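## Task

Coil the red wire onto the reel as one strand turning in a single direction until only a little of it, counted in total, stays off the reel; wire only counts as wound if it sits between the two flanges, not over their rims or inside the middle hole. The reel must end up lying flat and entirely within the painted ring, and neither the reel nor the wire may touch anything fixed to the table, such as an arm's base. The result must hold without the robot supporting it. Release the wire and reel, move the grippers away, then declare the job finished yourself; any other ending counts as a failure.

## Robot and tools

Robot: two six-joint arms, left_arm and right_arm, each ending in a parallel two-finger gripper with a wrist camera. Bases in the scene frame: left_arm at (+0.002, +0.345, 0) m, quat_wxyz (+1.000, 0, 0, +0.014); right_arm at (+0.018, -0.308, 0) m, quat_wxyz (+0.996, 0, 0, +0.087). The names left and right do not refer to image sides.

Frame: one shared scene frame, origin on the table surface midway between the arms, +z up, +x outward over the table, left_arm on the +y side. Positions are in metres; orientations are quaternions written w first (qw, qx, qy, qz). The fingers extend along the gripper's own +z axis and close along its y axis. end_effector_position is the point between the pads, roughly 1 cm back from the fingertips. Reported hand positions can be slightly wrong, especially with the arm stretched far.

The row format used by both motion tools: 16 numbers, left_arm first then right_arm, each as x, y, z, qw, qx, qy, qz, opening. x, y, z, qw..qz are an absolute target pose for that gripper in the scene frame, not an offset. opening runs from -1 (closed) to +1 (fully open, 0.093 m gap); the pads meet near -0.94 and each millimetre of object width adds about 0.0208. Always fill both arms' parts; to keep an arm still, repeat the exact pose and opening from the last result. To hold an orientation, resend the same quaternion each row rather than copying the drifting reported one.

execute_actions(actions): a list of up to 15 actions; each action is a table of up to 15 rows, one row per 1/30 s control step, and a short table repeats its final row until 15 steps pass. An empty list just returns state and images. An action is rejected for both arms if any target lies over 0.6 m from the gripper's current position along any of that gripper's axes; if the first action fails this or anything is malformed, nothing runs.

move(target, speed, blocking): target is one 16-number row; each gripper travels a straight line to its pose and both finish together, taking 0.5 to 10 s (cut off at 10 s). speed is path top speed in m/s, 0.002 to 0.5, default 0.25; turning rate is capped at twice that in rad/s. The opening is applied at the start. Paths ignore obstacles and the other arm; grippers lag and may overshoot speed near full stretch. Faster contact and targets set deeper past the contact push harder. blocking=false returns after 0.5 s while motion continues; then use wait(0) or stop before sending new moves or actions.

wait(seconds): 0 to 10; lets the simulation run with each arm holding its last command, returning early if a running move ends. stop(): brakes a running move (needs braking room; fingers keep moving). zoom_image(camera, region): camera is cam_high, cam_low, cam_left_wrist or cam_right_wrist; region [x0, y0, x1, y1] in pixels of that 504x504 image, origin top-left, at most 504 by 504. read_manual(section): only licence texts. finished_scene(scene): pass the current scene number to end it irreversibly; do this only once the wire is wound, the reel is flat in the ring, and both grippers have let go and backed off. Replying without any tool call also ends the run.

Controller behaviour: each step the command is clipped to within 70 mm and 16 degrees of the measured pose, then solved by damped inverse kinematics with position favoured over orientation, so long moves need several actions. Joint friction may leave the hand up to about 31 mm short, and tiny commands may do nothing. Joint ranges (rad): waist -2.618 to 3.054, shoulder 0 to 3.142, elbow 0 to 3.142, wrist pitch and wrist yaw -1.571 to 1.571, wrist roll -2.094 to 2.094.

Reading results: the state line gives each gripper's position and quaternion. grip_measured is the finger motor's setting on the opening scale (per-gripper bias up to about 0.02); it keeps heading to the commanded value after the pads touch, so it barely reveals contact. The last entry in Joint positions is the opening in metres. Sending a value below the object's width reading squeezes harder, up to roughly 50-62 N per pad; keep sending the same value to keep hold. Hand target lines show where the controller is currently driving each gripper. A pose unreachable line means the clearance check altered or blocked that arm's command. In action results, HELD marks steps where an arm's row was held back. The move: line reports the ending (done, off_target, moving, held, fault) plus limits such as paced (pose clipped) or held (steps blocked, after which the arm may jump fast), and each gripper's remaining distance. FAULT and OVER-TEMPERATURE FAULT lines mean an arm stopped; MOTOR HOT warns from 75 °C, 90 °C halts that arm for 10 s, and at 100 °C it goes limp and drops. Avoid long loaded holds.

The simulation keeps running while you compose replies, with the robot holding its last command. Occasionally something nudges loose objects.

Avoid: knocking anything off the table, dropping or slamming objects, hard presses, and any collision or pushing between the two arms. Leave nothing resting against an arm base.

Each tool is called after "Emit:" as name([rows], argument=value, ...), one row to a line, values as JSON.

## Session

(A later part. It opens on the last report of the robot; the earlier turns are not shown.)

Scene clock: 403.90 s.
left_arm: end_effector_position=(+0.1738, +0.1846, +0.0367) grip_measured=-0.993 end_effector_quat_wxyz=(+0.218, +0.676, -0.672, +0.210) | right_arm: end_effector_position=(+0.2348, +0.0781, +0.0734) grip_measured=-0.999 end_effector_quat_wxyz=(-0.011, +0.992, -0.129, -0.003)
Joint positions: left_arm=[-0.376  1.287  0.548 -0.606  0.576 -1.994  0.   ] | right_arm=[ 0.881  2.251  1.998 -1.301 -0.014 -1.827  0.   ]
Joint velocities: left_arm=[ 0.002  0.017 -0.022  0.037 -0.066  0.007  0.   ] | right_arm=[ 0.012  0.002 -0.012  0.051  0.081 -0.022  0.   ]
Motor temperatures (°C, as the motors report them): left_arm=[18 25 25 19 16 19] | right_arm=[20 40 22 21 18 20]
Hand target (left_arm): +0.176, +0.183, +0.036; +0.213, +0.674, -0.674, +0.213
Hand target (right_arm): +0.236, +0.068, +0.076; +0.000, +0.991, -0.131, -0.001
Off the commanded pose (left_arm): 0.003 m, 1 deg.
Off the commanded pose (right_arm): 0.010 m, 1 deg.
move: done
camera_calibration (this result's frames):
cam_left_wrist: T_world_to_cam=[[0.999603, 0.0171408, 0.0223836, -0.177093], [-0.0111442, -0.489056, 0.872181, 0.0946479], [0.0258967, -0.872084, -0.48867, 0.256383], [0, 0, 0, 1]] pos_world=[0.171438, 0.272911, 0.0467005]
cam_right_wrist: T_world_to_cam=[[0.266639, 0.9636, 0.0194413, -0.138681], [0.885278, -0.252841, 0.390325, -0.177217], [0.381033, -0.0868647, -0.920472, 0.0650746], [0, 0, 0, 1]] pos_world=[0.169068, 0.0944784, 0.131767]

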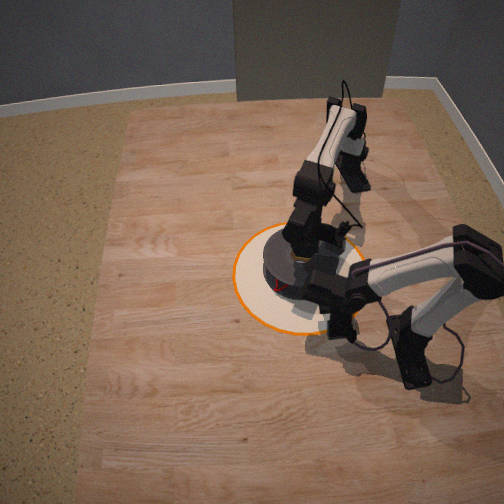

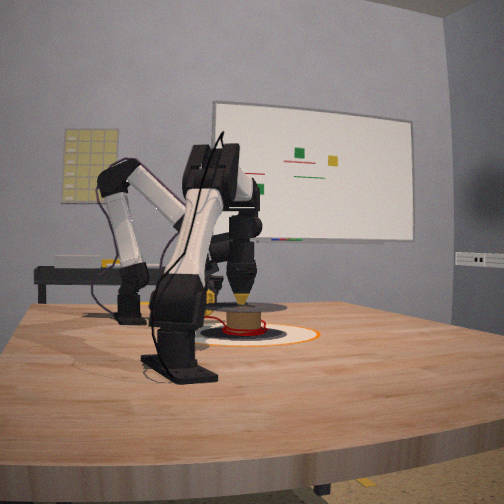

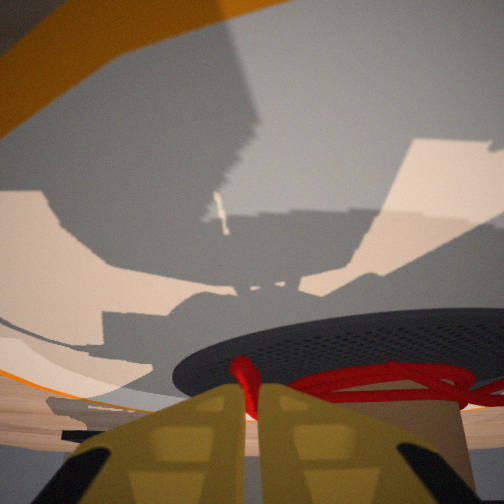

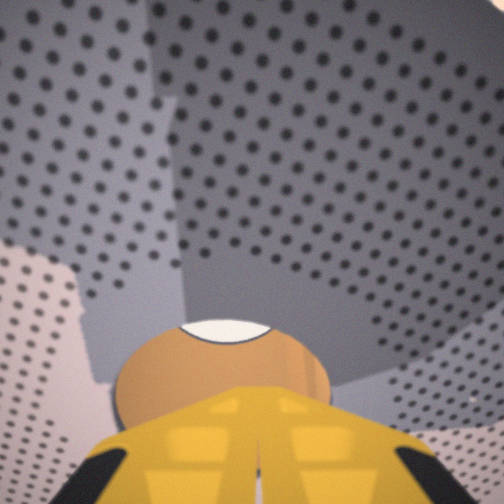

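Emit:
move(target=[0.176,0.183,0.036,0.2126,0.6744,-0.6744,0.2126,-1, 0.236,0.064,0.07,0,0.5,-0.866,0,-1], speed=0.5)

Emit:
move(target=[0.176,0.183,0.036,0.2126,0.6744,-0.6744,0.2126,-1, 0.236,0.066,0.05,0,0.462,0.887,0,-1], speed=0.5)

Scene clock: 407.33 s.
left_arm: end_effector_position=(+0.1738, +0.1846, +0.0367) grip_measured=-0.993 end_effector_quat_wxyz=(+0.218, +0.677, -0.671, +0.209) | right_arm: end_effector_position=(+0.2316, +0.0675, +0.0686) grip_measured=-0.999 end_effector_quat_wxyz=(-0.008, -0.507, +0.862, +0.003)
Joint positions: left_arm=[-0.376  1.287  0.548 -0.606  0.576 -1.995  0.   ] | right_arm=[ 0.876  2.235  1.953 -1.301 -0.013 -0.014  0.   ]
Joint velocities: left_arm=[-0.007 -0.002 -0.007  0.007 -0.007 -0.022  0.   ] | right_arm=[-0.002  0.002  0.002  0.037  0.007  0.007  0.   ]
Motor temperatures (°C, as the motors report them): left_arm=[18 25 25 19 16 19] | right_arm=[20 40 22 21 17 20]
Hand target (left_arm): +0.176, +0.183, +0.036; +0.213, +0.674, -0.674, +0.213
Hand target (right_arm): +0.236, +0.064, +0.070; -0.001, -0.500, +0.866, +0.000
Off the commanded pose (left_arm): 0.003 m, 1 deg.
Off the commanded pose (right_arm): 0.006 m, 1 deg.
move: done
camera_calibration (this result's frames):
cam_left_wrist: T_world_to_cam=[[0.999602, 0.0174523, 0.0221639, -0.177143], [-0.0108, -0.489062, 0.872182, 0.0945893], [0.0260611, -0.872074, -0.488679, 0.256353], [0, 0, 0, 1]] pos_world=[0.171413, 0.27291, 0.0467013]
cam_right_wrist: T_world_to_cam=[[0.868605, -0.495305, -0.0140808, -0.166217], [-0.446939, -0.795423, 0.409325, 0.168722], [-0.213941, -0.349249, -0.91228, 0.215924], [0, 0, 0, 1]] pos_world=[0.265981, 0.127289, 0.125581]

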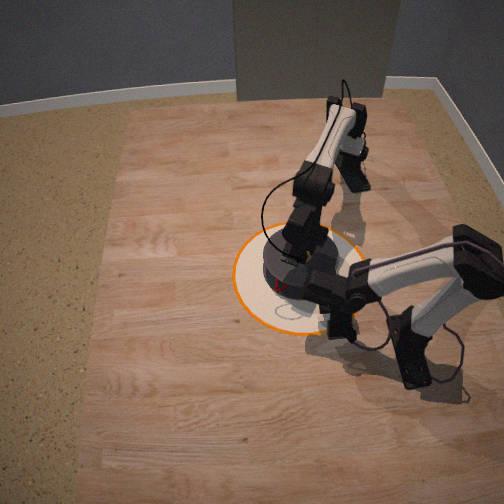

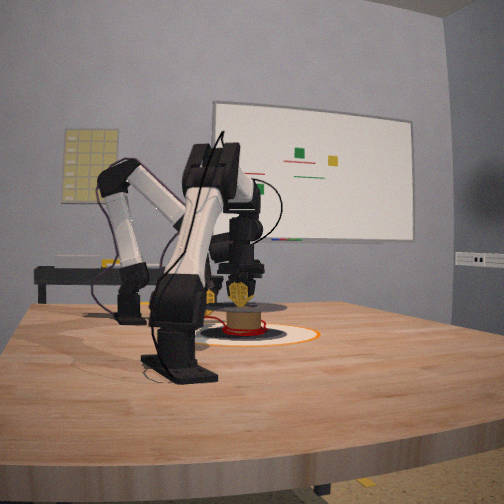

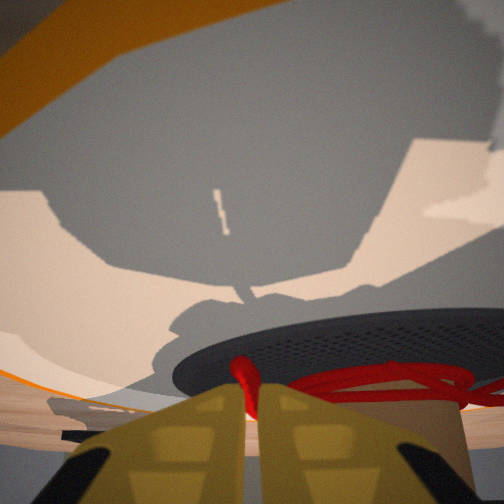

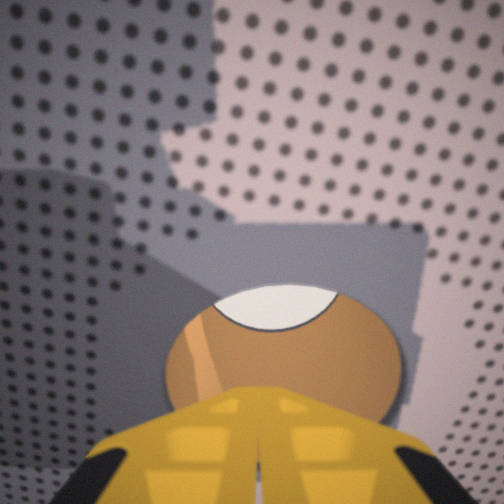

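Scene clock: 410.10 s.
left_arm: end_effector_position=(+0.1738, +0.1846, +0.0367) grip_measured=-0.993 end_effector_quat_wxyz=(+0.218, +0.677, -0.671, +0.209) | right_arm: end_effector_position=(+0.2326, +0.0675, +0.0551) grip_measured=-0.999 end_effector_quat_wxyz=(-0.004, +0.455, +0.890, -0.003)
Joint positions: left_arm=[-0.376  1.287  0.548 -0.606  0.576 -1.995  0.   ] | right_arm=[ 0.876  2.235  1.899 -1.242 -0.008  1.995  0.   ]
Joint velocities: left_arm=[ 0.002 -0.002 -0.002 -0.037 -0.022  0.007  0.   ] | right_arm=[-0.012 -0.007 -0.007  0.022  0.066  0.051  0.   ]
Motor temperatures (°C, as the motors report them): left_arm=[18 24 25 19 16 19] | right_arm=[20 41 22 21 17 20]
Hand target (left_arm): +0.176, +0.183, +0.036; +0.213, +0.674, -0.674, +0.213
Hand target (right_arm): +0.236, +0.066, +0.050; -0.000, +0.462, +0.887, -0.001
Off the commanded pose (left_arm): 0.003 m, 1 deg.
Off the commanded pose (right_arm): 0.006 m, 1 deg.
move: done
camera_calibration (this result's frames):
cam_left_wrist: T_world_to_cam=[[0.999602, 0.0174523, 0.0221639, -0.177143], [-0.0108, -0.489062, 0.872182, 0.0945893], [0.0260611, -0.872074, -0.488679, 0.256353], [0, 0, 0, 1]] pos_world=[0.171413, 0.27291, 0.0467013]
cam_right_wrist: T_world_to_cam=[[-0.816727, -0.576973, 0.00771908, 0.229052], [-0.525598, 0.749392, 0.402689, 0.0890467], [-0.238125, 0.32483, -0.915304, 0.164038], [0, 0, 0, 1]] pos_world=[0.272938, 0.0121418, 0.112518]

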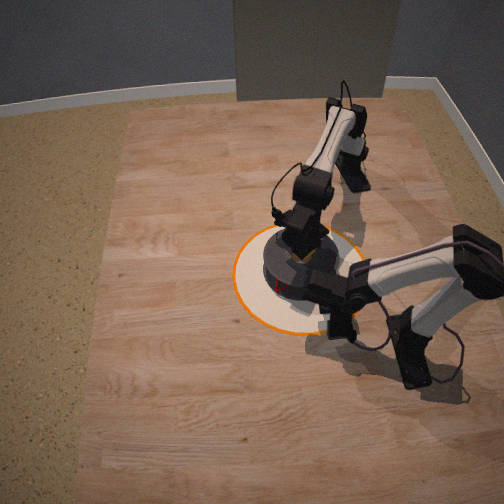

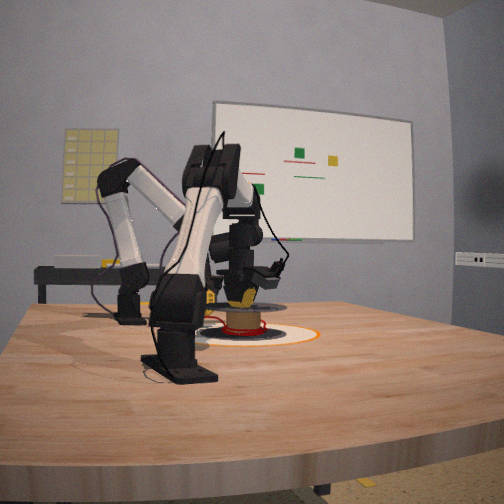

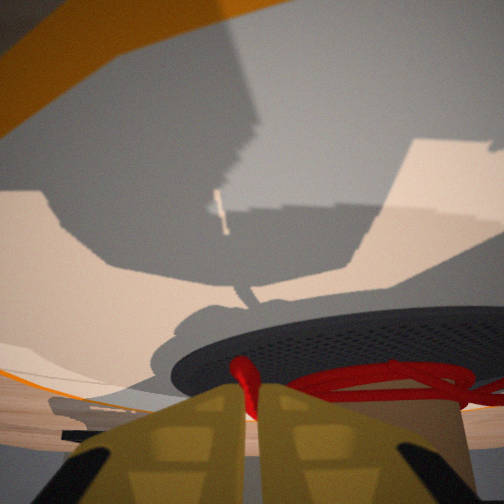

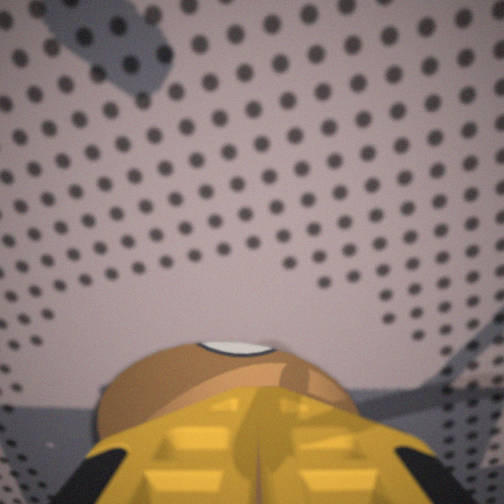

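Emit:
move(target=[0.176,0.183,0.036,0.2126,0.6744,-0.6744,0.2126,-1, 0.236,0.069,0.046,0,0.462,0.887,0,0.0], speed=0.1)

Emit:
move(target=[0.19,0.165,0.036,0.2126,0.6744,-0.6744,0.2126,-1, 0.236,0.069,0.046,0,0.087,0.996,0,0.0], speed=0.1)

Scene clock: 411.77 s.
left_arm: end_effector_position=(+0.1738, +0.1846, +0.0367) grip_measured=-0.993 end_effector_quat_wxyz=(+0.218, +0.677, -0.671, +0.209) | right_arm: end_effector_position=(+0.2336, +0.0688, +0.0573) grip_measured=-0.249 end_effector_quat_wxyz=(-0.003, +0.457, +0.889, +0.002)
Joint positions: left_arm=[-0.376  1.287  0.548 -0.606  0.576 -1.995  0.   ] | right_arm=[ 0.876  2.229  1.899 -1.236 -0.006  1.999  0.033]
Joint velocities: left_arm=[-0.007  0.007 -0.007  0.022  0.007  0.007  0.   ] | right_arm=[-0.007 -0.007  0.042 -0.022  0.037 -0.037 -0.   ]
Motor temperatures (°C, as the motors report them): left_arm=[18 24 25 19 16 19] | right_arm=[20 41 22 21 17 20]
Hand target (left_arm): +0.176, +0.183, +0.036; +0.213, +0.674, -0.674, +0.213
Hand target (right_arm): +0.236, +0.069, +0.046; +0.000, +0.462, +0.887, -0.000
Off the commanded pose (left_arm): 0.003 m, 1 deg.
Off the commanded pose (right_arm): 0.012 m, 1 deg.
move: off_target (right_arm)
camera_calibration (this result's frames):
cam_left_wrist: T_world_to_cam=[[0.999602, 0.0174523, 0.0221639, -0.177143], [-0.0108, -0.489062, 0.872182, 0.0945893], [0.0260611, -0.872074, -0.488679, 0.256353], [0, 0, 0, 1]] pos_world=[0.171413, 0.27291, 0.0467013]
cam_right_wrist: T_world_to_cam=[[-0.819376, -0.573251, -0.00257766, 0.231548], [-0.524851, 0.748372, 0.40555, 0.0874833], [-0.230553, 0.333651, -0.914069, 0.163441], [0, 0, 0, 1]] pos_world=[0.273323, 0.0127329, 0.114515]

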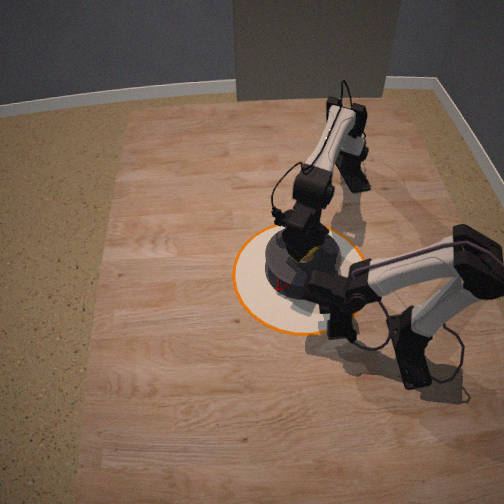

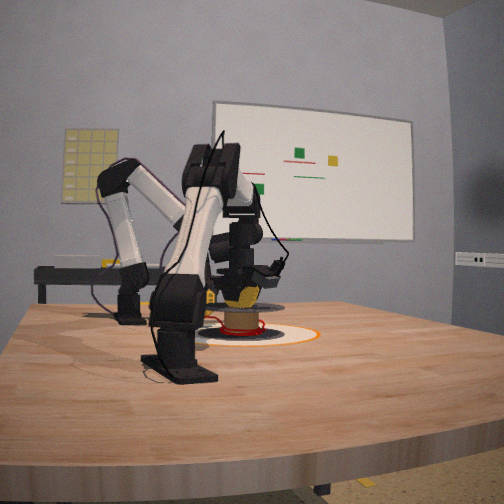

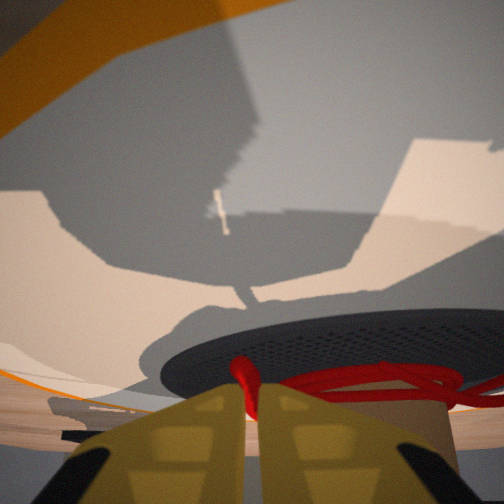

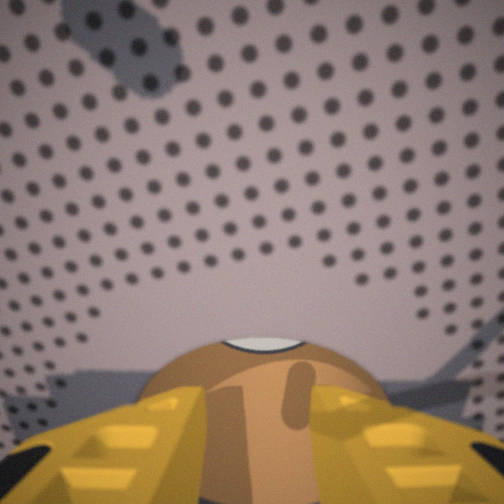

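Scene clock: 415.97 s.
left_arm: end_effector_position=(+0.1759, +0.1652, +0.0378) grip_measured=-0.993 end_effector_quat_wxyz=(+0.236, +0.673, -0.669, +0.208) | right_arm: end_effector_position=(+0.2427, +0.0727, +0.0578) grip_measured=-0.249 end_effector_quat_wxyz=(+0.012, +0.132, +0.991, +0.015)
Joint positions: left_arm=[-0.441  1.339  0.576 -0.555  0.596 -2.068  0.   ] | right_arm=[ 0.869  2.228  1.899 -1.204  0.011  1.306  0.033]
Joint velocities: left_arm=[-0.012 -0.017 -0.002 -0.007  0.007  0.037  0.   ] | right_arm=[-0.007  0.007 -0.012 -0.007 -0.022  0.066 -0.001]
Motor temperatures (°C, as the motors report them): left_arm=[18 24 26 19 16 19] | right_arm=[20 41 22 21 17 20]
Hand target (left_arm): +0.189, +0.165, +0.037; +0.213, +0.674, -0.674, +0.213
Hand target (right_arm): +0.236, +0.069, +0.046; -0.000, +0.089, +0.996, +0.000
Off the commanded pose (left_arm): 0.014 m, 3 deg.
Off the commanded pose (right_arm): 0.014 m, 6 deg.
move: off_target (left_arm, right_arm)
camera_calibration (this result's frames):
cam_left_wrist: T_world_to_cam=[[0.999967, 0.00720686, -0.00386242, -0.176351], [0.006779, -0.466593, 0.884446, 0.0768545], [0.0045719, -0.884443, -0.466627, 0.244916], [0, 0, 0, 1]] pos_world=[0.174704, 0.253745, 0.0456294]
cam_right_wrist: T_world_to_cam=[[-0.270311, -0.962125, -0.0353255, 0.138193], [-0.894114, 0.237257, 0.379827, 0.217388], [-0.35706, 0.134256, -0.924383, 0.210476], [0, 0, 0, 1]] pos_world=[0.306877, 0.0531246, 0.116873]

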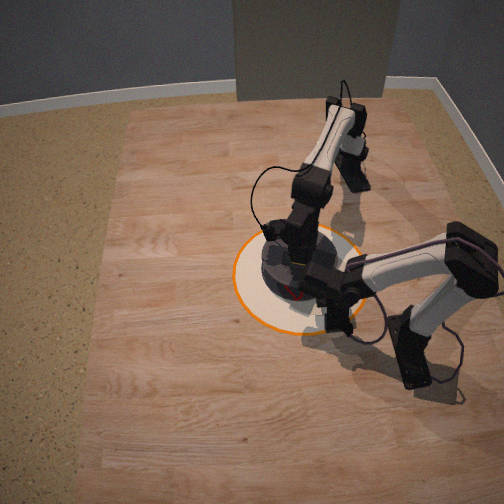

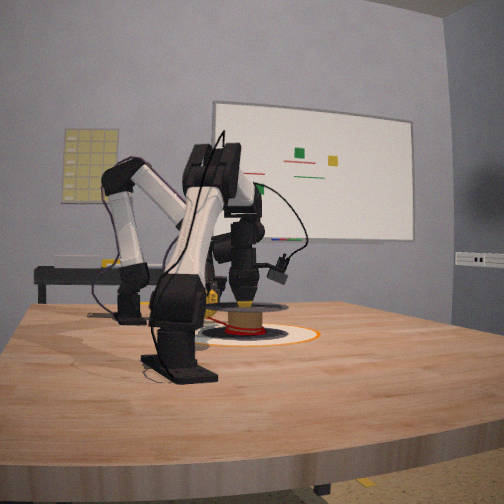

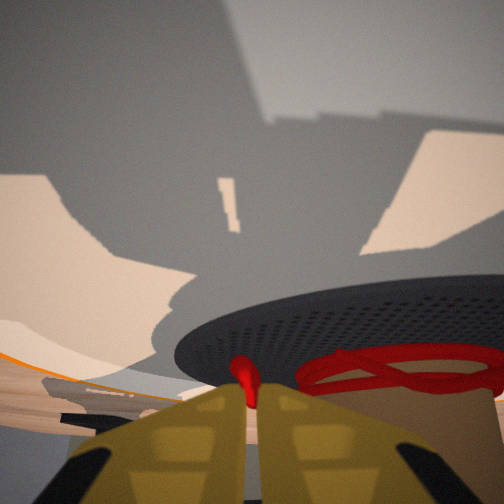

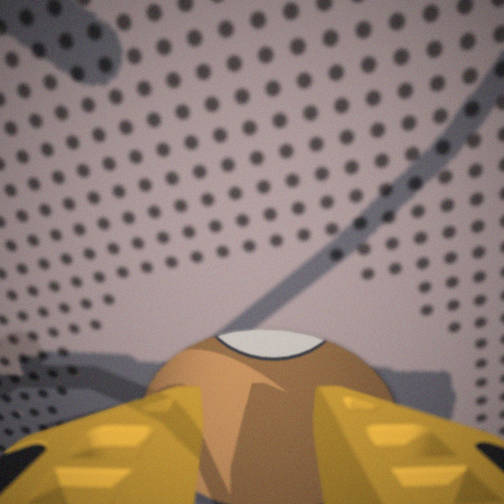

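Emit:
move(target=[0.176,0.168,0.037,0.2126,0.6744,-0.6744,0.2126,-0.4, 0.24,0.071,0.046,0,0.087,0.996,0,0.0], speed=0.1)

Emit:
move(target=[0.176,0.215,0.10,0.2126,0.6744,-0.6744,0.2126,-0.4, 0.24,0.071,0.046,0,0.087,0.996,0,0.0], speed=0.15)

Scene clock: 418.03 s.
left_arm: end_effector_position=(+0.1752, +0.1685, +0.0359) grip_measured=-0.402 end_effector_quat_wxyz=(+0.223, +0.678, -0.671, +0.202) | right_arm: end_effector_position=(+0.2446, +0.0719, +0.0586) grip_measured=-0.249 end_effector_quat_wxyz=(+0.016, +0.097, +0.995, +0.015)
Joint positions: left_arm=[-0.45   1.326  0.571 -0.563  0.562 -2.076  0.026] | right_arm=[ 0.866  2.227  1.899 -1.203  0.017  1.234  0.033]
Joint velocities: left_arm=[-0.002 -0.007 -0.022  0.007 -0.022 -0.007  0.   ] | right_arm=[-0.012 -0.007 -0.007  0.066 -0.022 -0.037 -0.   ]
Motor temperatures (°C, as the motors report them): left_arm=[18 24 26 19 16 19] | right_arm=[20 41 22 20 17 20]
Hand target (left_arm): +0.176, +0.168, +0.037; +0.213, +0.674, -0.675, +0.212
Hand target (right_arm): +0.240, +0.071, +0.047; +0.000, +0.087, +0.996, +0.001
Off the commanded pose (left_arm): 0.002 m, 2 deg.
Off the commanded pose (right_arm): 0.013 m, 3 deg.
move: off_target (right_arm)
camera_calibration (this result's frames):
cam_left_wrist: T_world_to_cam=[[0.999887, 0.0140191, 0.00537556, -0.177101], [0.00223271, -0.492879, 0.870095, 0.0858753], [0.0148474, -0.869985, -0.492855, 0.243692], [0, 0, 0, 1]] pos_world=[0.173271, 0.256817, 0.0463371]
cam_right_wrist: T_world_to_cam=[[-0.202162, -0.978749, -0.0343551, 0.122451], [-0.911756, 0.175286, 0.371452, 0.228227], [-0.357536, 0.106417, -0.927816, 0.214346], [0, 0, 0, 1]] pos_world=[0.309479, 0.0570337, 0.118305]

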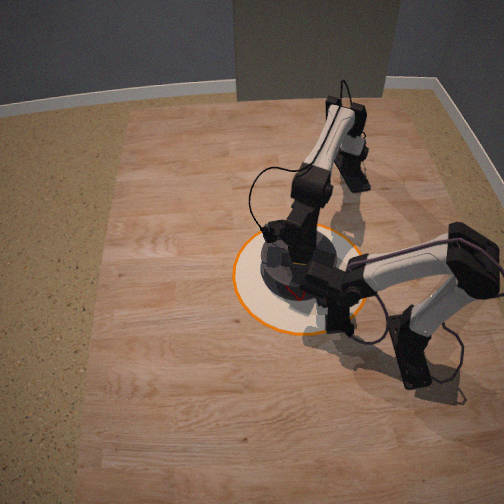

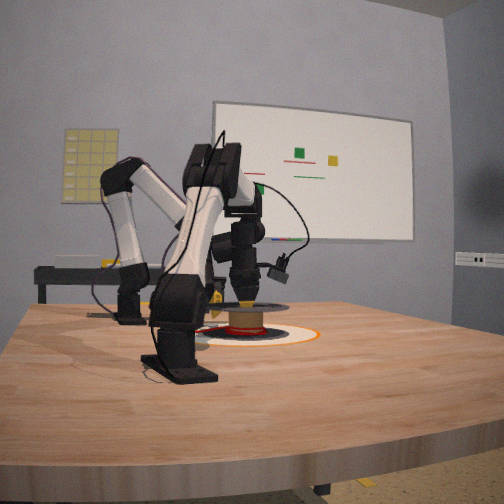

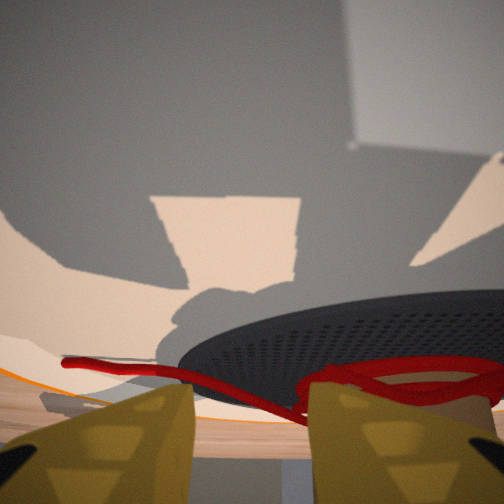

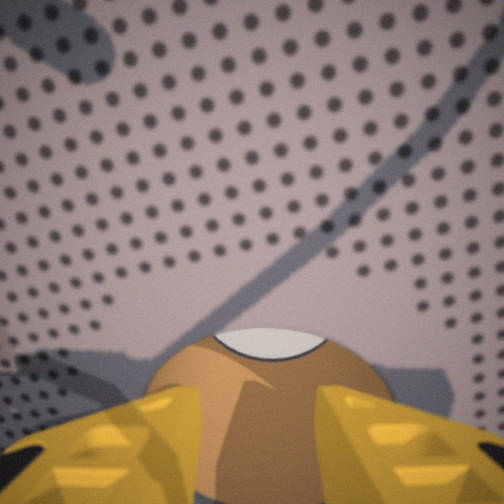

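Scene clock: 419.27 s.
left_arm: end_effector_position=(+0.1748, +0.2146, +0.0903) grip_measured=-0.402 end_effector_quat_wxyz=(+0.214, +0.678, -0.674, +0.201) | right_arm: end_effector_position=(+0.2446, +0.0720, +0.0586) grip_measured=-0.249 end_effector_quat_wxyz=(+0.016, +0.096, +0.995, +0.015)
Joint positions: left_arm=[-0.228  1.2    0.734 -0.989  0.586 -1.812  0.026] | right_arm=[ 0.866  2.227  1.899 -1.203  0.017  1.232  0.033]
Joint velocities: left_arm=[-0.002  0.002 -0.002 -0.095 -0.007 -0.11  -0.001] | right_arm=[-0.002  0.007 -0.002 -0.037 -0.051  0.066 -0.   ]
Motor temperatures (°C, as the motors report them): left_arm=[18 24 26 19 16 19] | right_arm=[20 41 22 20 17 20]
Hand target (left_arm): +0.177, +0.214, +0.099; +0.212, +0.675, -0.674, +0.214
Hand target (right_arm): +0.240, +0.071, +0.047; -0.000, +0.087, +0.996, +0.001
Off the commanded pose (left_arm): 0.010 m, 1 deg.
Off the commanded pose (right_arm): 0.013 m, 3 deg.
move: off_target (right_arm)
camera_calibration (this result's frames):
cam_left_wrist: T_world_to_cam=[[0.999757, 0.0137711, 0.0172177, -0.17871], [-0.00790034, -0.505313, 0.8629, 0.0663475], [0.0205835, -0.862826, -0.505082, 0.309171], [0, 0, 0, 1]] pos_world=[0.172827, 0.302748, 0.101982]
cam_right_wrist: T_world_to_cam=[[-0.200665, -0.979055, -0.0344336, 0.122132], [-0.911917, 0.17383, 0.371739, 0.228299], [-0.357967, 0.105995, -0.927699, 0.214451], [0, 0, 0, 1]] pos_world=[0.309464, 0.0571578, 0.118283]

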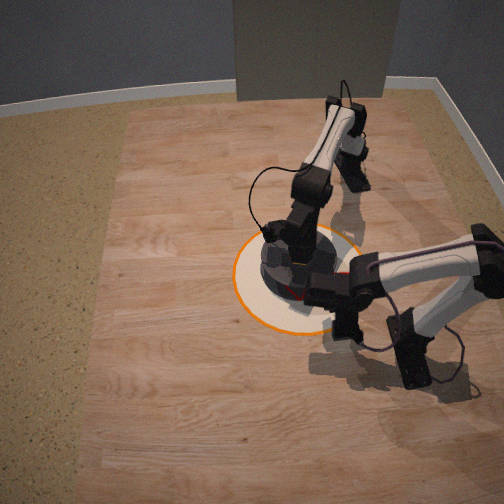

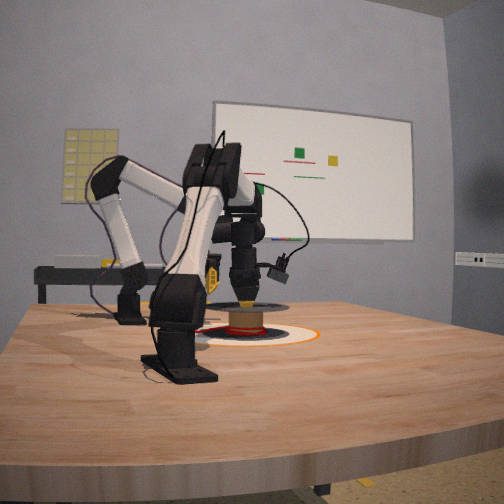

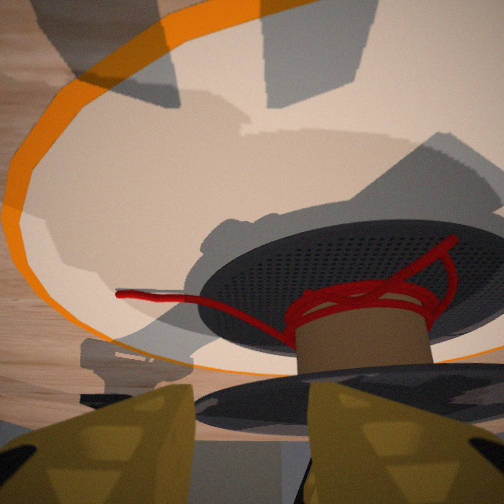

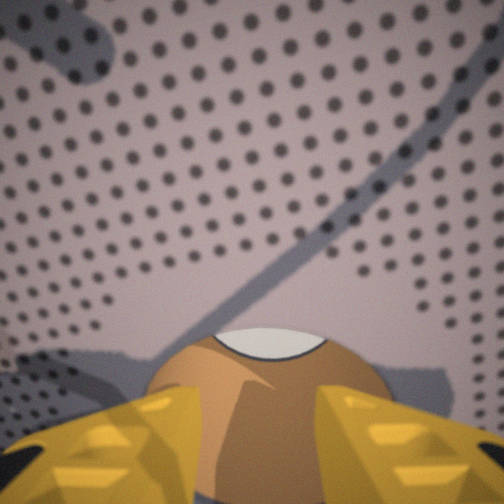

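Emit:
move(target=[0.17,0.26,0.11,0,0,0.866,-0.5,-1, 0.24,0.071,0.046,0,0.462,0.887,0,0.0], speed=0.25)

Scene clock: 430.60 s.
left_arm: end_effector_position=(+0.1684, +0.2579, +0.1078) grip_measured=-0.999 end_effector_quat_wxyz=(+0.005, +0.005, +0.871, -0.492) | right_arm: end_effector_position=(+0.2434, +0.0702, +0.0585) grip_measured=-0.237 end_effector_quat_wxyz=(+0.009, +0.455, +0.890, +0.015)
Joint positions: left_arm=[ 0.307  1.442  0.726 -1.349  0.944  0.603  0.   ] | right_arm=[ 0.866  2.227  1.899 -1.212  0.016  1.985  0.034]
Joint velocities: left_arm=[-0.012  0.002 -0.012 -0.051 -0.066 -0.007  0.   ] | right_arm=[-0.007 -0.002  0.012 -0.022  0.037  0.037 -0.001]
Motor temperatures (°C, as the motors report them): left_arm=[18 24 26 19 16 19] | right_arm=[20 40 23 20 17 20]
Hand target (left_arm): +0.172, +0.259, +0.111; +0.004, -0.001, +0.866, -0.499
Hand target (right_arm): +0.240, +0.070, +0.046; +0.000, +0.462, +0.887, +0.000
Off the commanded pose (left_arm): 0.003 m, 1 deg.
Off the commanded pose (right_arm): 0.013 m, 2 deg.
move: off_target (right_arm)
camera_calibration (this result's frames):
cam_left_wrist: T_world_to_cam=[[-0.0233129, -0.483886, 0.87482, 0.0350528], [-0.903196, 0.385342, 0.189074, 0.0667515], [-0.428596, -0.785726, -0.446027, 0.404921], [0, 0, 0, 1]] pos_world=[0.234654, 0.309396, 0.13732]
cam_right_wrist: T_world_to_cam=[[-0.815879, -0.577039, -0.0369761, 0.241836], [-0.541941, 0.740825, 0.396836, 0.0962842], [-0.201597, 0.343809, -0.917144, 0.158791], [0, 0, 0, 1]] pos_world=[0.281501, 0.0136257, 0.116367]

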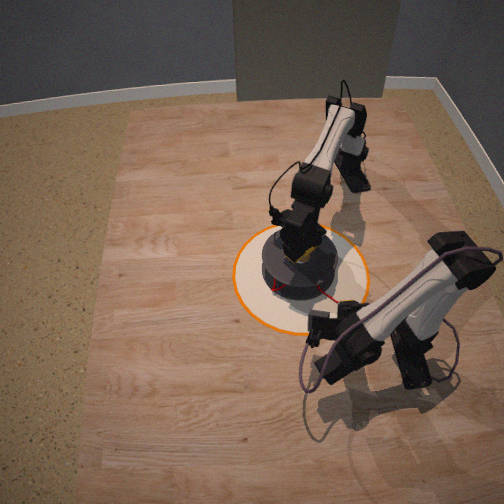

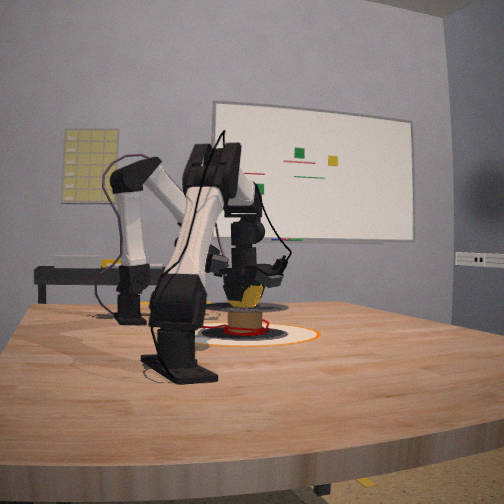

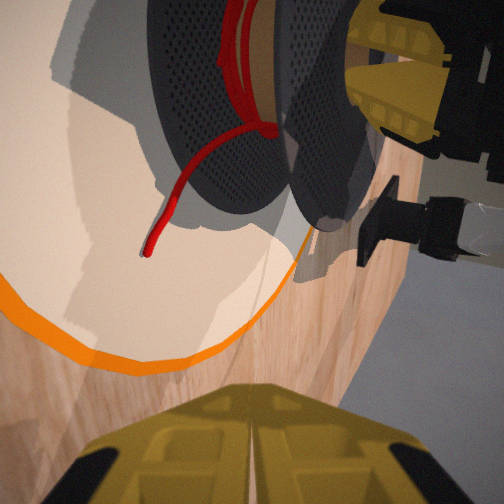

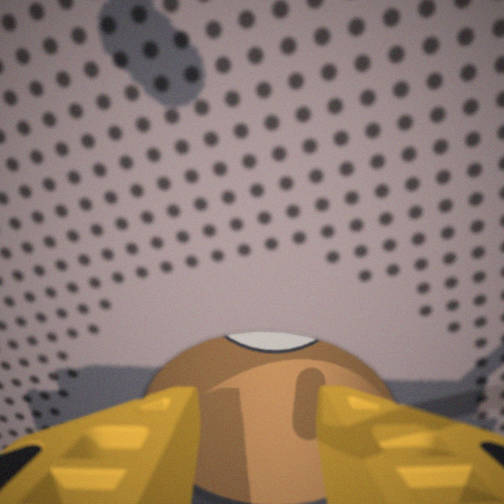

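Emit:
move(target=[0.11,0.145,0.075,0.498,0.0755,0.8628,-0.0436,-1, 0.24,0.071,0.046,0,0.462,0.887,0,0.0], speed=0.25)

Scene clock: 438.40 s.
left_arm: end_effector_position=(+0.1108, +0.1540, +0.0690) grip_measured=-0.999 end_effector_quat_wxyz=(+0.487, +0.076, +0.869, -0.045) | right_arm: end_effector_position=(+0.2435, +0.0703, +0.0608) grip_measured=-0.138 end_effector_quat_wxyz=(+0.009, +0.456, +0.890, +0.018)
Joint positions: left_arm=[-1.794  1.343  0.515 -0.771 -1.021 -1.608  0.   ] | right_arm=[ 0.866  2.221  1.899 -1.212  0.016  1.988  0.039]
Joint velocities: left_arm=[-0.002  0.002 -0.012  0.007  0.022  0.022  0.   ] | right_arm=[ 0.012 -0.007 -0.002 -0.022 -0.007 -0.007 -0.001]
Motor temperatures (°C, as the motors report them): left_arm=[18 23 27 19 16 19] | right_arm=[20 40 23 20 17 20]
Hand target (left_arm): +0.110, +0.151, +0.072; +0.494, +0.080, +0.865, -0.041
Hand target (right_arm): +0.240, +0.070, +0.046; +0.000, +0.462, +0.887, +0.000
Off the commanded pose (left_arm): 0.011 m, 1 deg.
Off the commanded pose (right_arm): 0.015 m, 2 deg.
move: off_target (left_arm, right_arm)
camera_calibration (this result's frames):
cam_left_wrist: T_world_to_cam=[[-0.211616, -0.977214, 0.0164739, 0.173339], [-0.821586, 0.168735, -0.544541, 0.137054], [0.529354, -0.128769, -0.838572, 0.101085], [0, 0, 0, 1]] pos_world=[0.0957734, 0.15928, 0.156543]
cam_right_wrist: T_world_to_cam=[[-0.817327, -0.574703, -0.0411431, 0.242454], [-0.540863, 0.740666, 0.398599, 0.0950005], [-0.198603, 0.348039, -0.916202, 0.159739], [0, 0, 0, 1]] pos_world=[0.281272, 0.0133802, 0.118461]

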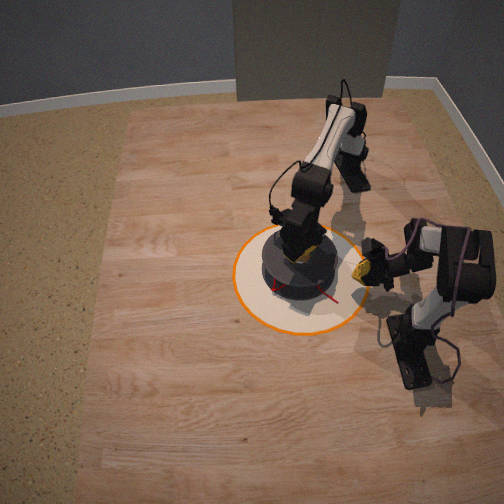

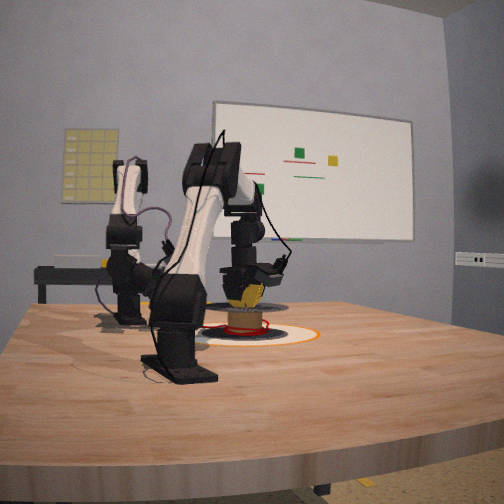

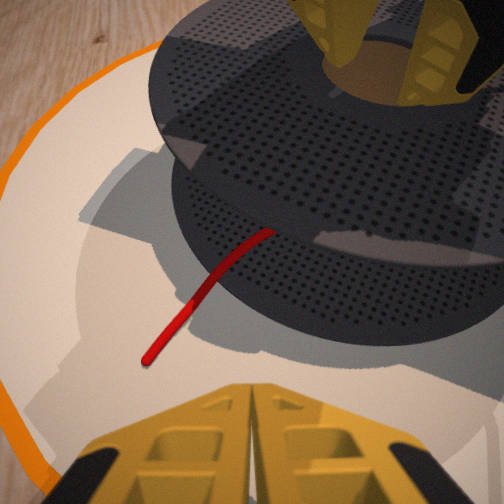

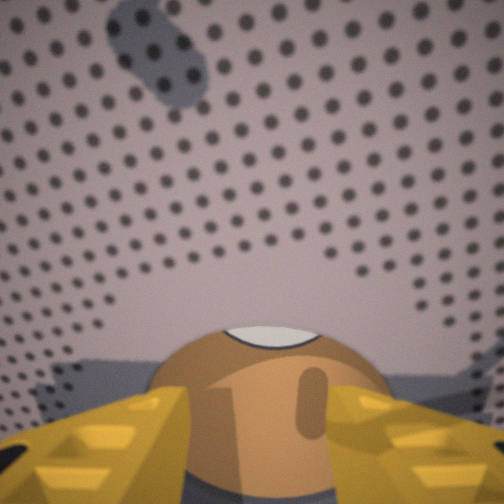

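Emit:
move(target=[0.135,0.122,0.026,0.498,0.0755,0.8628,-0.0436,-1, 0.24,0.071,0.046,0,0.462,0.887,0,0.0], speed=0.1)

Scene clock: 440.00 s.
left_arm: end_effector_position=(+0.1308, +0.1171, +0.0303) grip_measured=-0.999 end_effector_quat_wxyz=(+0.493, +0.075, +0.865, -0.052) | right_arm: end_effector_position=(+0.2435, +0.0703, +0.0608) grip_measured=-0.138 end_effector_quat_wxyz=(+0.009, +0.456, +0.890, +0.018)
Joint positions: left_arm=[-1.667  1.564  0.476 -0.277 -1.024 -1.35   0.   ] | right_arm=[ 0.866  2.221  1.899 -1.212  0.016  1.988  0.039]
Joint velocities: left_arm=[-0.002 -0.002 -0.022 -0.037 -0.022  0.081  0.   ] | right_arm=[-0.007  0.012 -0.027 -0.022  0.051  0.037  0.   ]
Motor temperatures (°C, as the motors report them): left_arm=[18 23 26 19 17 19] | right_arm=[20 40 23 20 17 20]
Hand target (left_arm): +0.134, +0.122, +0.027; +0.498, +0.076, +0.863, -0.044
Hand target (right_arm): +0.240, +0.070, +0.046; +0.000, +0.462, +0.887, +0.000
Off the commanded pose (left_arm): 0.008 m, 1 deg.
Off the commanded pose (right_arm): 0.015 m, 2 deg.
move: off_target (right_arm)
camera_calibration (this result's frames):
cam_left_wrist: T_world_to_cam=[[-0.217851, -0.975595, 0.0274679, 0.142447], [-0.813295, 0.165907, -0.557698, 0.138258], [0.53953, -0.143834, -0.829589, 0.0533896], [0, 0, 0, 1]] pos_world=[0.114672, 0.123712, 0.117485]
cam_right_wrist: T_world_to_cam=[[-0.817327, -0.574703, -0.0411431, 0.242454], [-0.540863, 0.740666, 0.398599, 0.0950005], [-0.198603, 0.348039, -0.916202, 0.159739], [0, 0, 0, 1]] pos_world=[0.281272, 0.0133802, 0.118461]

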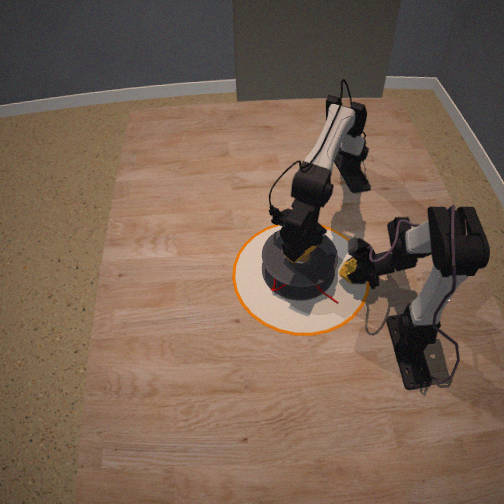

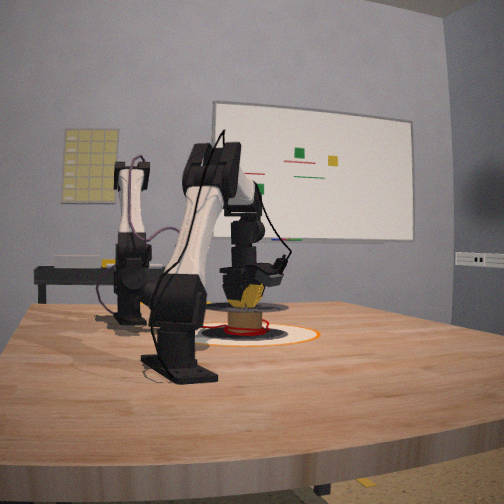

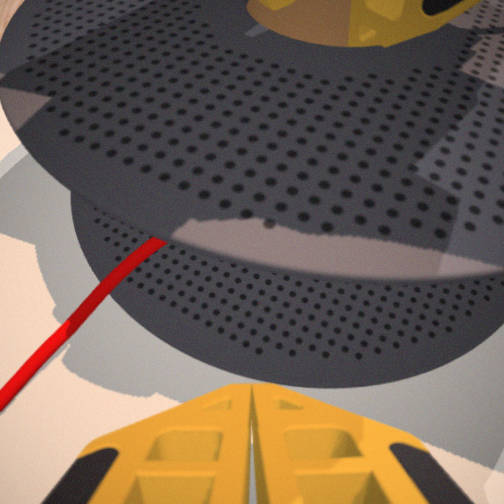

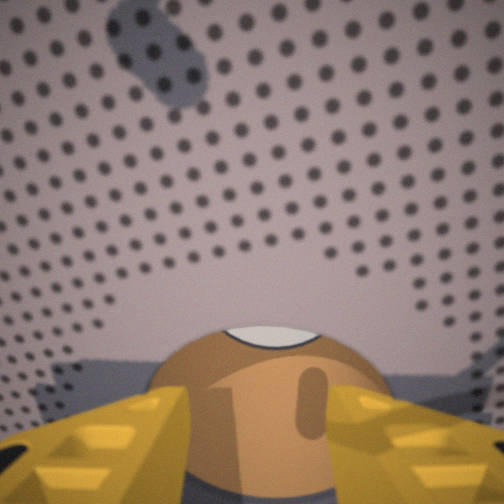

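Emit:
move(target=[0.150,0.134,0.022,0.498,0.0755,0.8628,-0.0436,-1, 0.24,0.071,0.046,0,0.462,0.887,0,0.0], speed=0.06)

Emit:
move(target=[0.176,0.130,0.020,0.498,0.0755,0.8628,-0.0436,-1, 0.24,0.071,0.046,0,0.462,0.887,0,0.0], speed=0.05)

Scene clock: 441.97 s.
left_arm: end_effector_position=(+0.1489, +0.1330, +0.0193) grip_measured=-0.999 end_effector_quat_wxyz=(+0.500, +0.084, +0.861, -0.031) | right_arm: end_effector_position=(+0.2435, +0.0703, +0.0608) grip_measured=-0.138 end_effector_quat_wxyz=(+0.009, +0.456, +0.890, +0.018)
Joint positions: left_arm=[-1.585  1.564  0.386 -0.103 -1.024 -1.199  0.   ] | right_arm=[ 0.866  2.221  1.899 -1.212  0.016  1.988  0.039]
Joint velocities: left_arm=[ 0.012 -0.007  0.002  0.022  0.022  0.022  0.   ] | right_arm=[-0.002 -0.012  0.017 -0.037 -0.066 -0.007  0.   ]
Motor temperatures (°C, as the motors report them): left_arm=[18 23 26 19 17 19] | right_arm=[20 40 23 20 17 20]
Hand target (left_arm): +0.150, +0.133, +0.022; +0.498, +0.075, +0.863, -0.044
Hand target (right_arm): +0.240, +0.070, +0.046; +0.000, +0.462, +0.887, +0.000
Off the commanded pose (left_arm): 0.003 m, 2 deg.
Off the commanded pose (right_arm): 0.015 m, 2 deg.
move: off_target (right_arm)
camera_calibration (this result's frames):
cam_left_wrist: T_world_to_cam=[[-0.211954, -0.977064, -0.0205392, 0.162524], [-0.802896, 0.186077, -0.566333, 0.140172], [0.557166, -0.103546, -0.82392, 0.028677], [0, 0, 0, 1]] pos_world=[0.131013, 0.135683, 0.10635]
cam_right_wrist: T_world_to_cam=[[-0.817327, -0.574703, -0.0411431, 0.242454], [-0.540863, 0.740666, 0.398599, 0.0950005], [-0.198603, 0.348039, -0.916202, 0.159739], [0, 0, 0, 1]] pos_world=[0.281272, 0.0133802, 0.118461]

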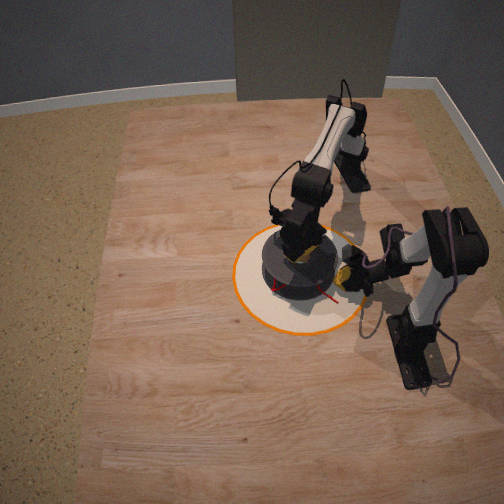

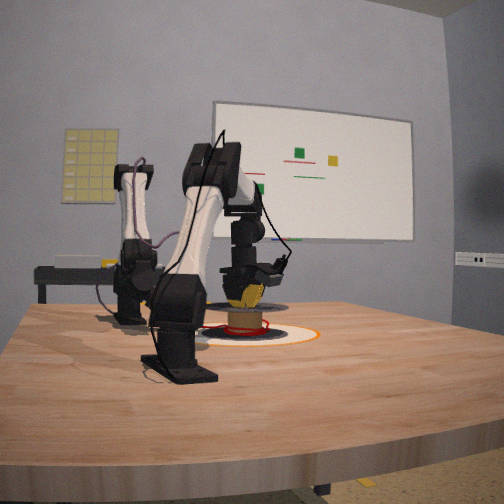

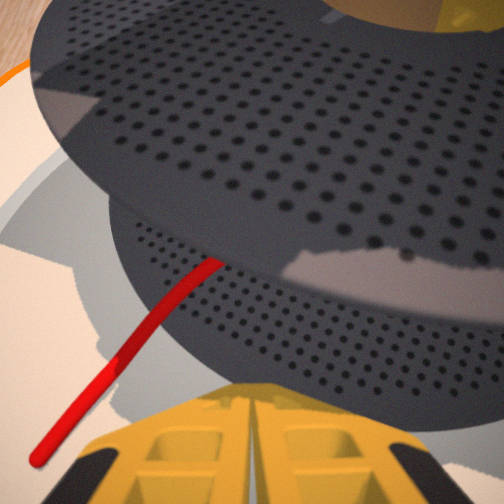

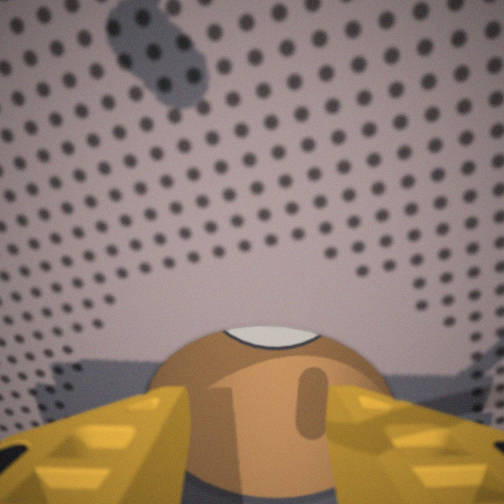

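Scene clock: 443.03 s.
left_arm: end_effector_position=(+0.1745, +0.1277, +0.0198) grip_measured=-0.999 end_effector_quat_wxyz=(+0.500, +0.080, +0.862, -0.037) | right_arm: end_effector_position=(+0.2435, +0.0703, +0.0608) grip_measured=-0.138 end_effector_quat_wxyz=(+0.009, +0.456, +0.890, +0.018)
Joint positions: left_arm=[-1.453  1.564  0.35   0.134 -0.972 -0.977  0.   ] | right_arm=[ 0.866  2.221  1.899 -1.212  0.016  1.988  0.039]
Joint velocities: left_arm=[-0.007  0.017 -0.007 -0.051 -0.051  0.037  0.   ] | right_arm=[-0.002 -0.002  0.012  0.051  0.007 -0.022  0.001]
Motor temperatures (°C, as the motors report them): left_arm=[18 23 26 19 17 19] | right_arm=[20 40 23 20 17 20]
Hand target (left_arm): +0.175, +0.129, +0.020; +0.498, +0.076, +0.863, -0.044
Hand target (right_arm): +0.240, +0.070, +0.046; +0.000, +0.462, +0.887, +0.000
Off the commanded pose (left_arm): 0.003 m, 1 deg.
Off the commanded pose (right_arm): 0.015 m, 2 deg.
move: off_target (right_arm)
camera_calibration (this result's frames):
cam_left_wrist: T_world_to_cam=[[-0.211075, -0.977452, -0.00583825, 0.162325], [-0.803962, 0.177002, -0.567729, 0.163373], [0.555962, -0.11514, -0.823195, 0.0159536], [0, 0, 0, 1]] pos_world=[0.156739, 0.131585, 0.106832]
cam_right_wrist: T_world_to_cam=[[-0.817327, -0.574703, -0.0411431, 0.242454], [-0.540863, 0.740666, 0.398599, 0.0950005], [-0.198603, 0.348039, -0.916202, 0.159739], [0, 0, 0, 1]] pos_world=[0.281272, 0.0133802, 0.118461]

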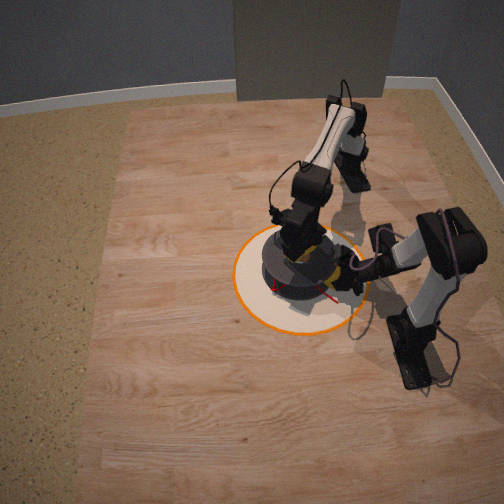

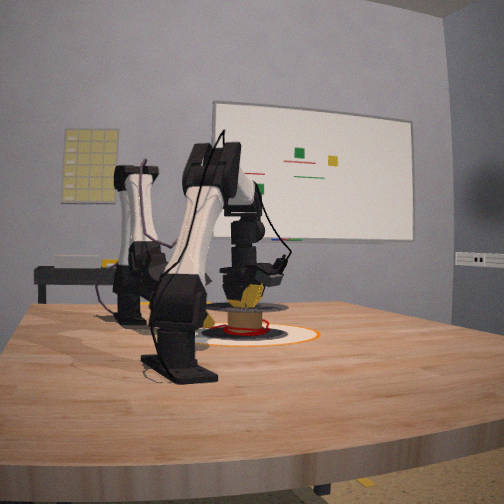

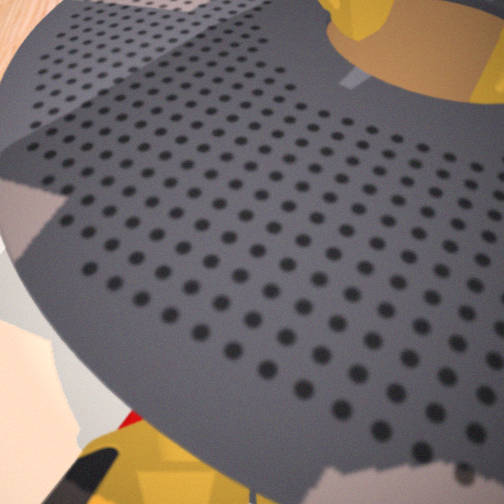

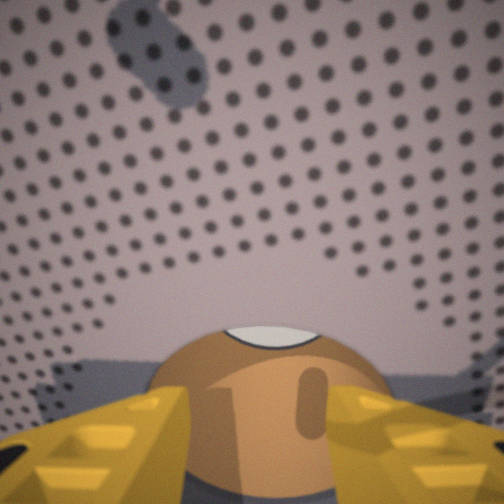

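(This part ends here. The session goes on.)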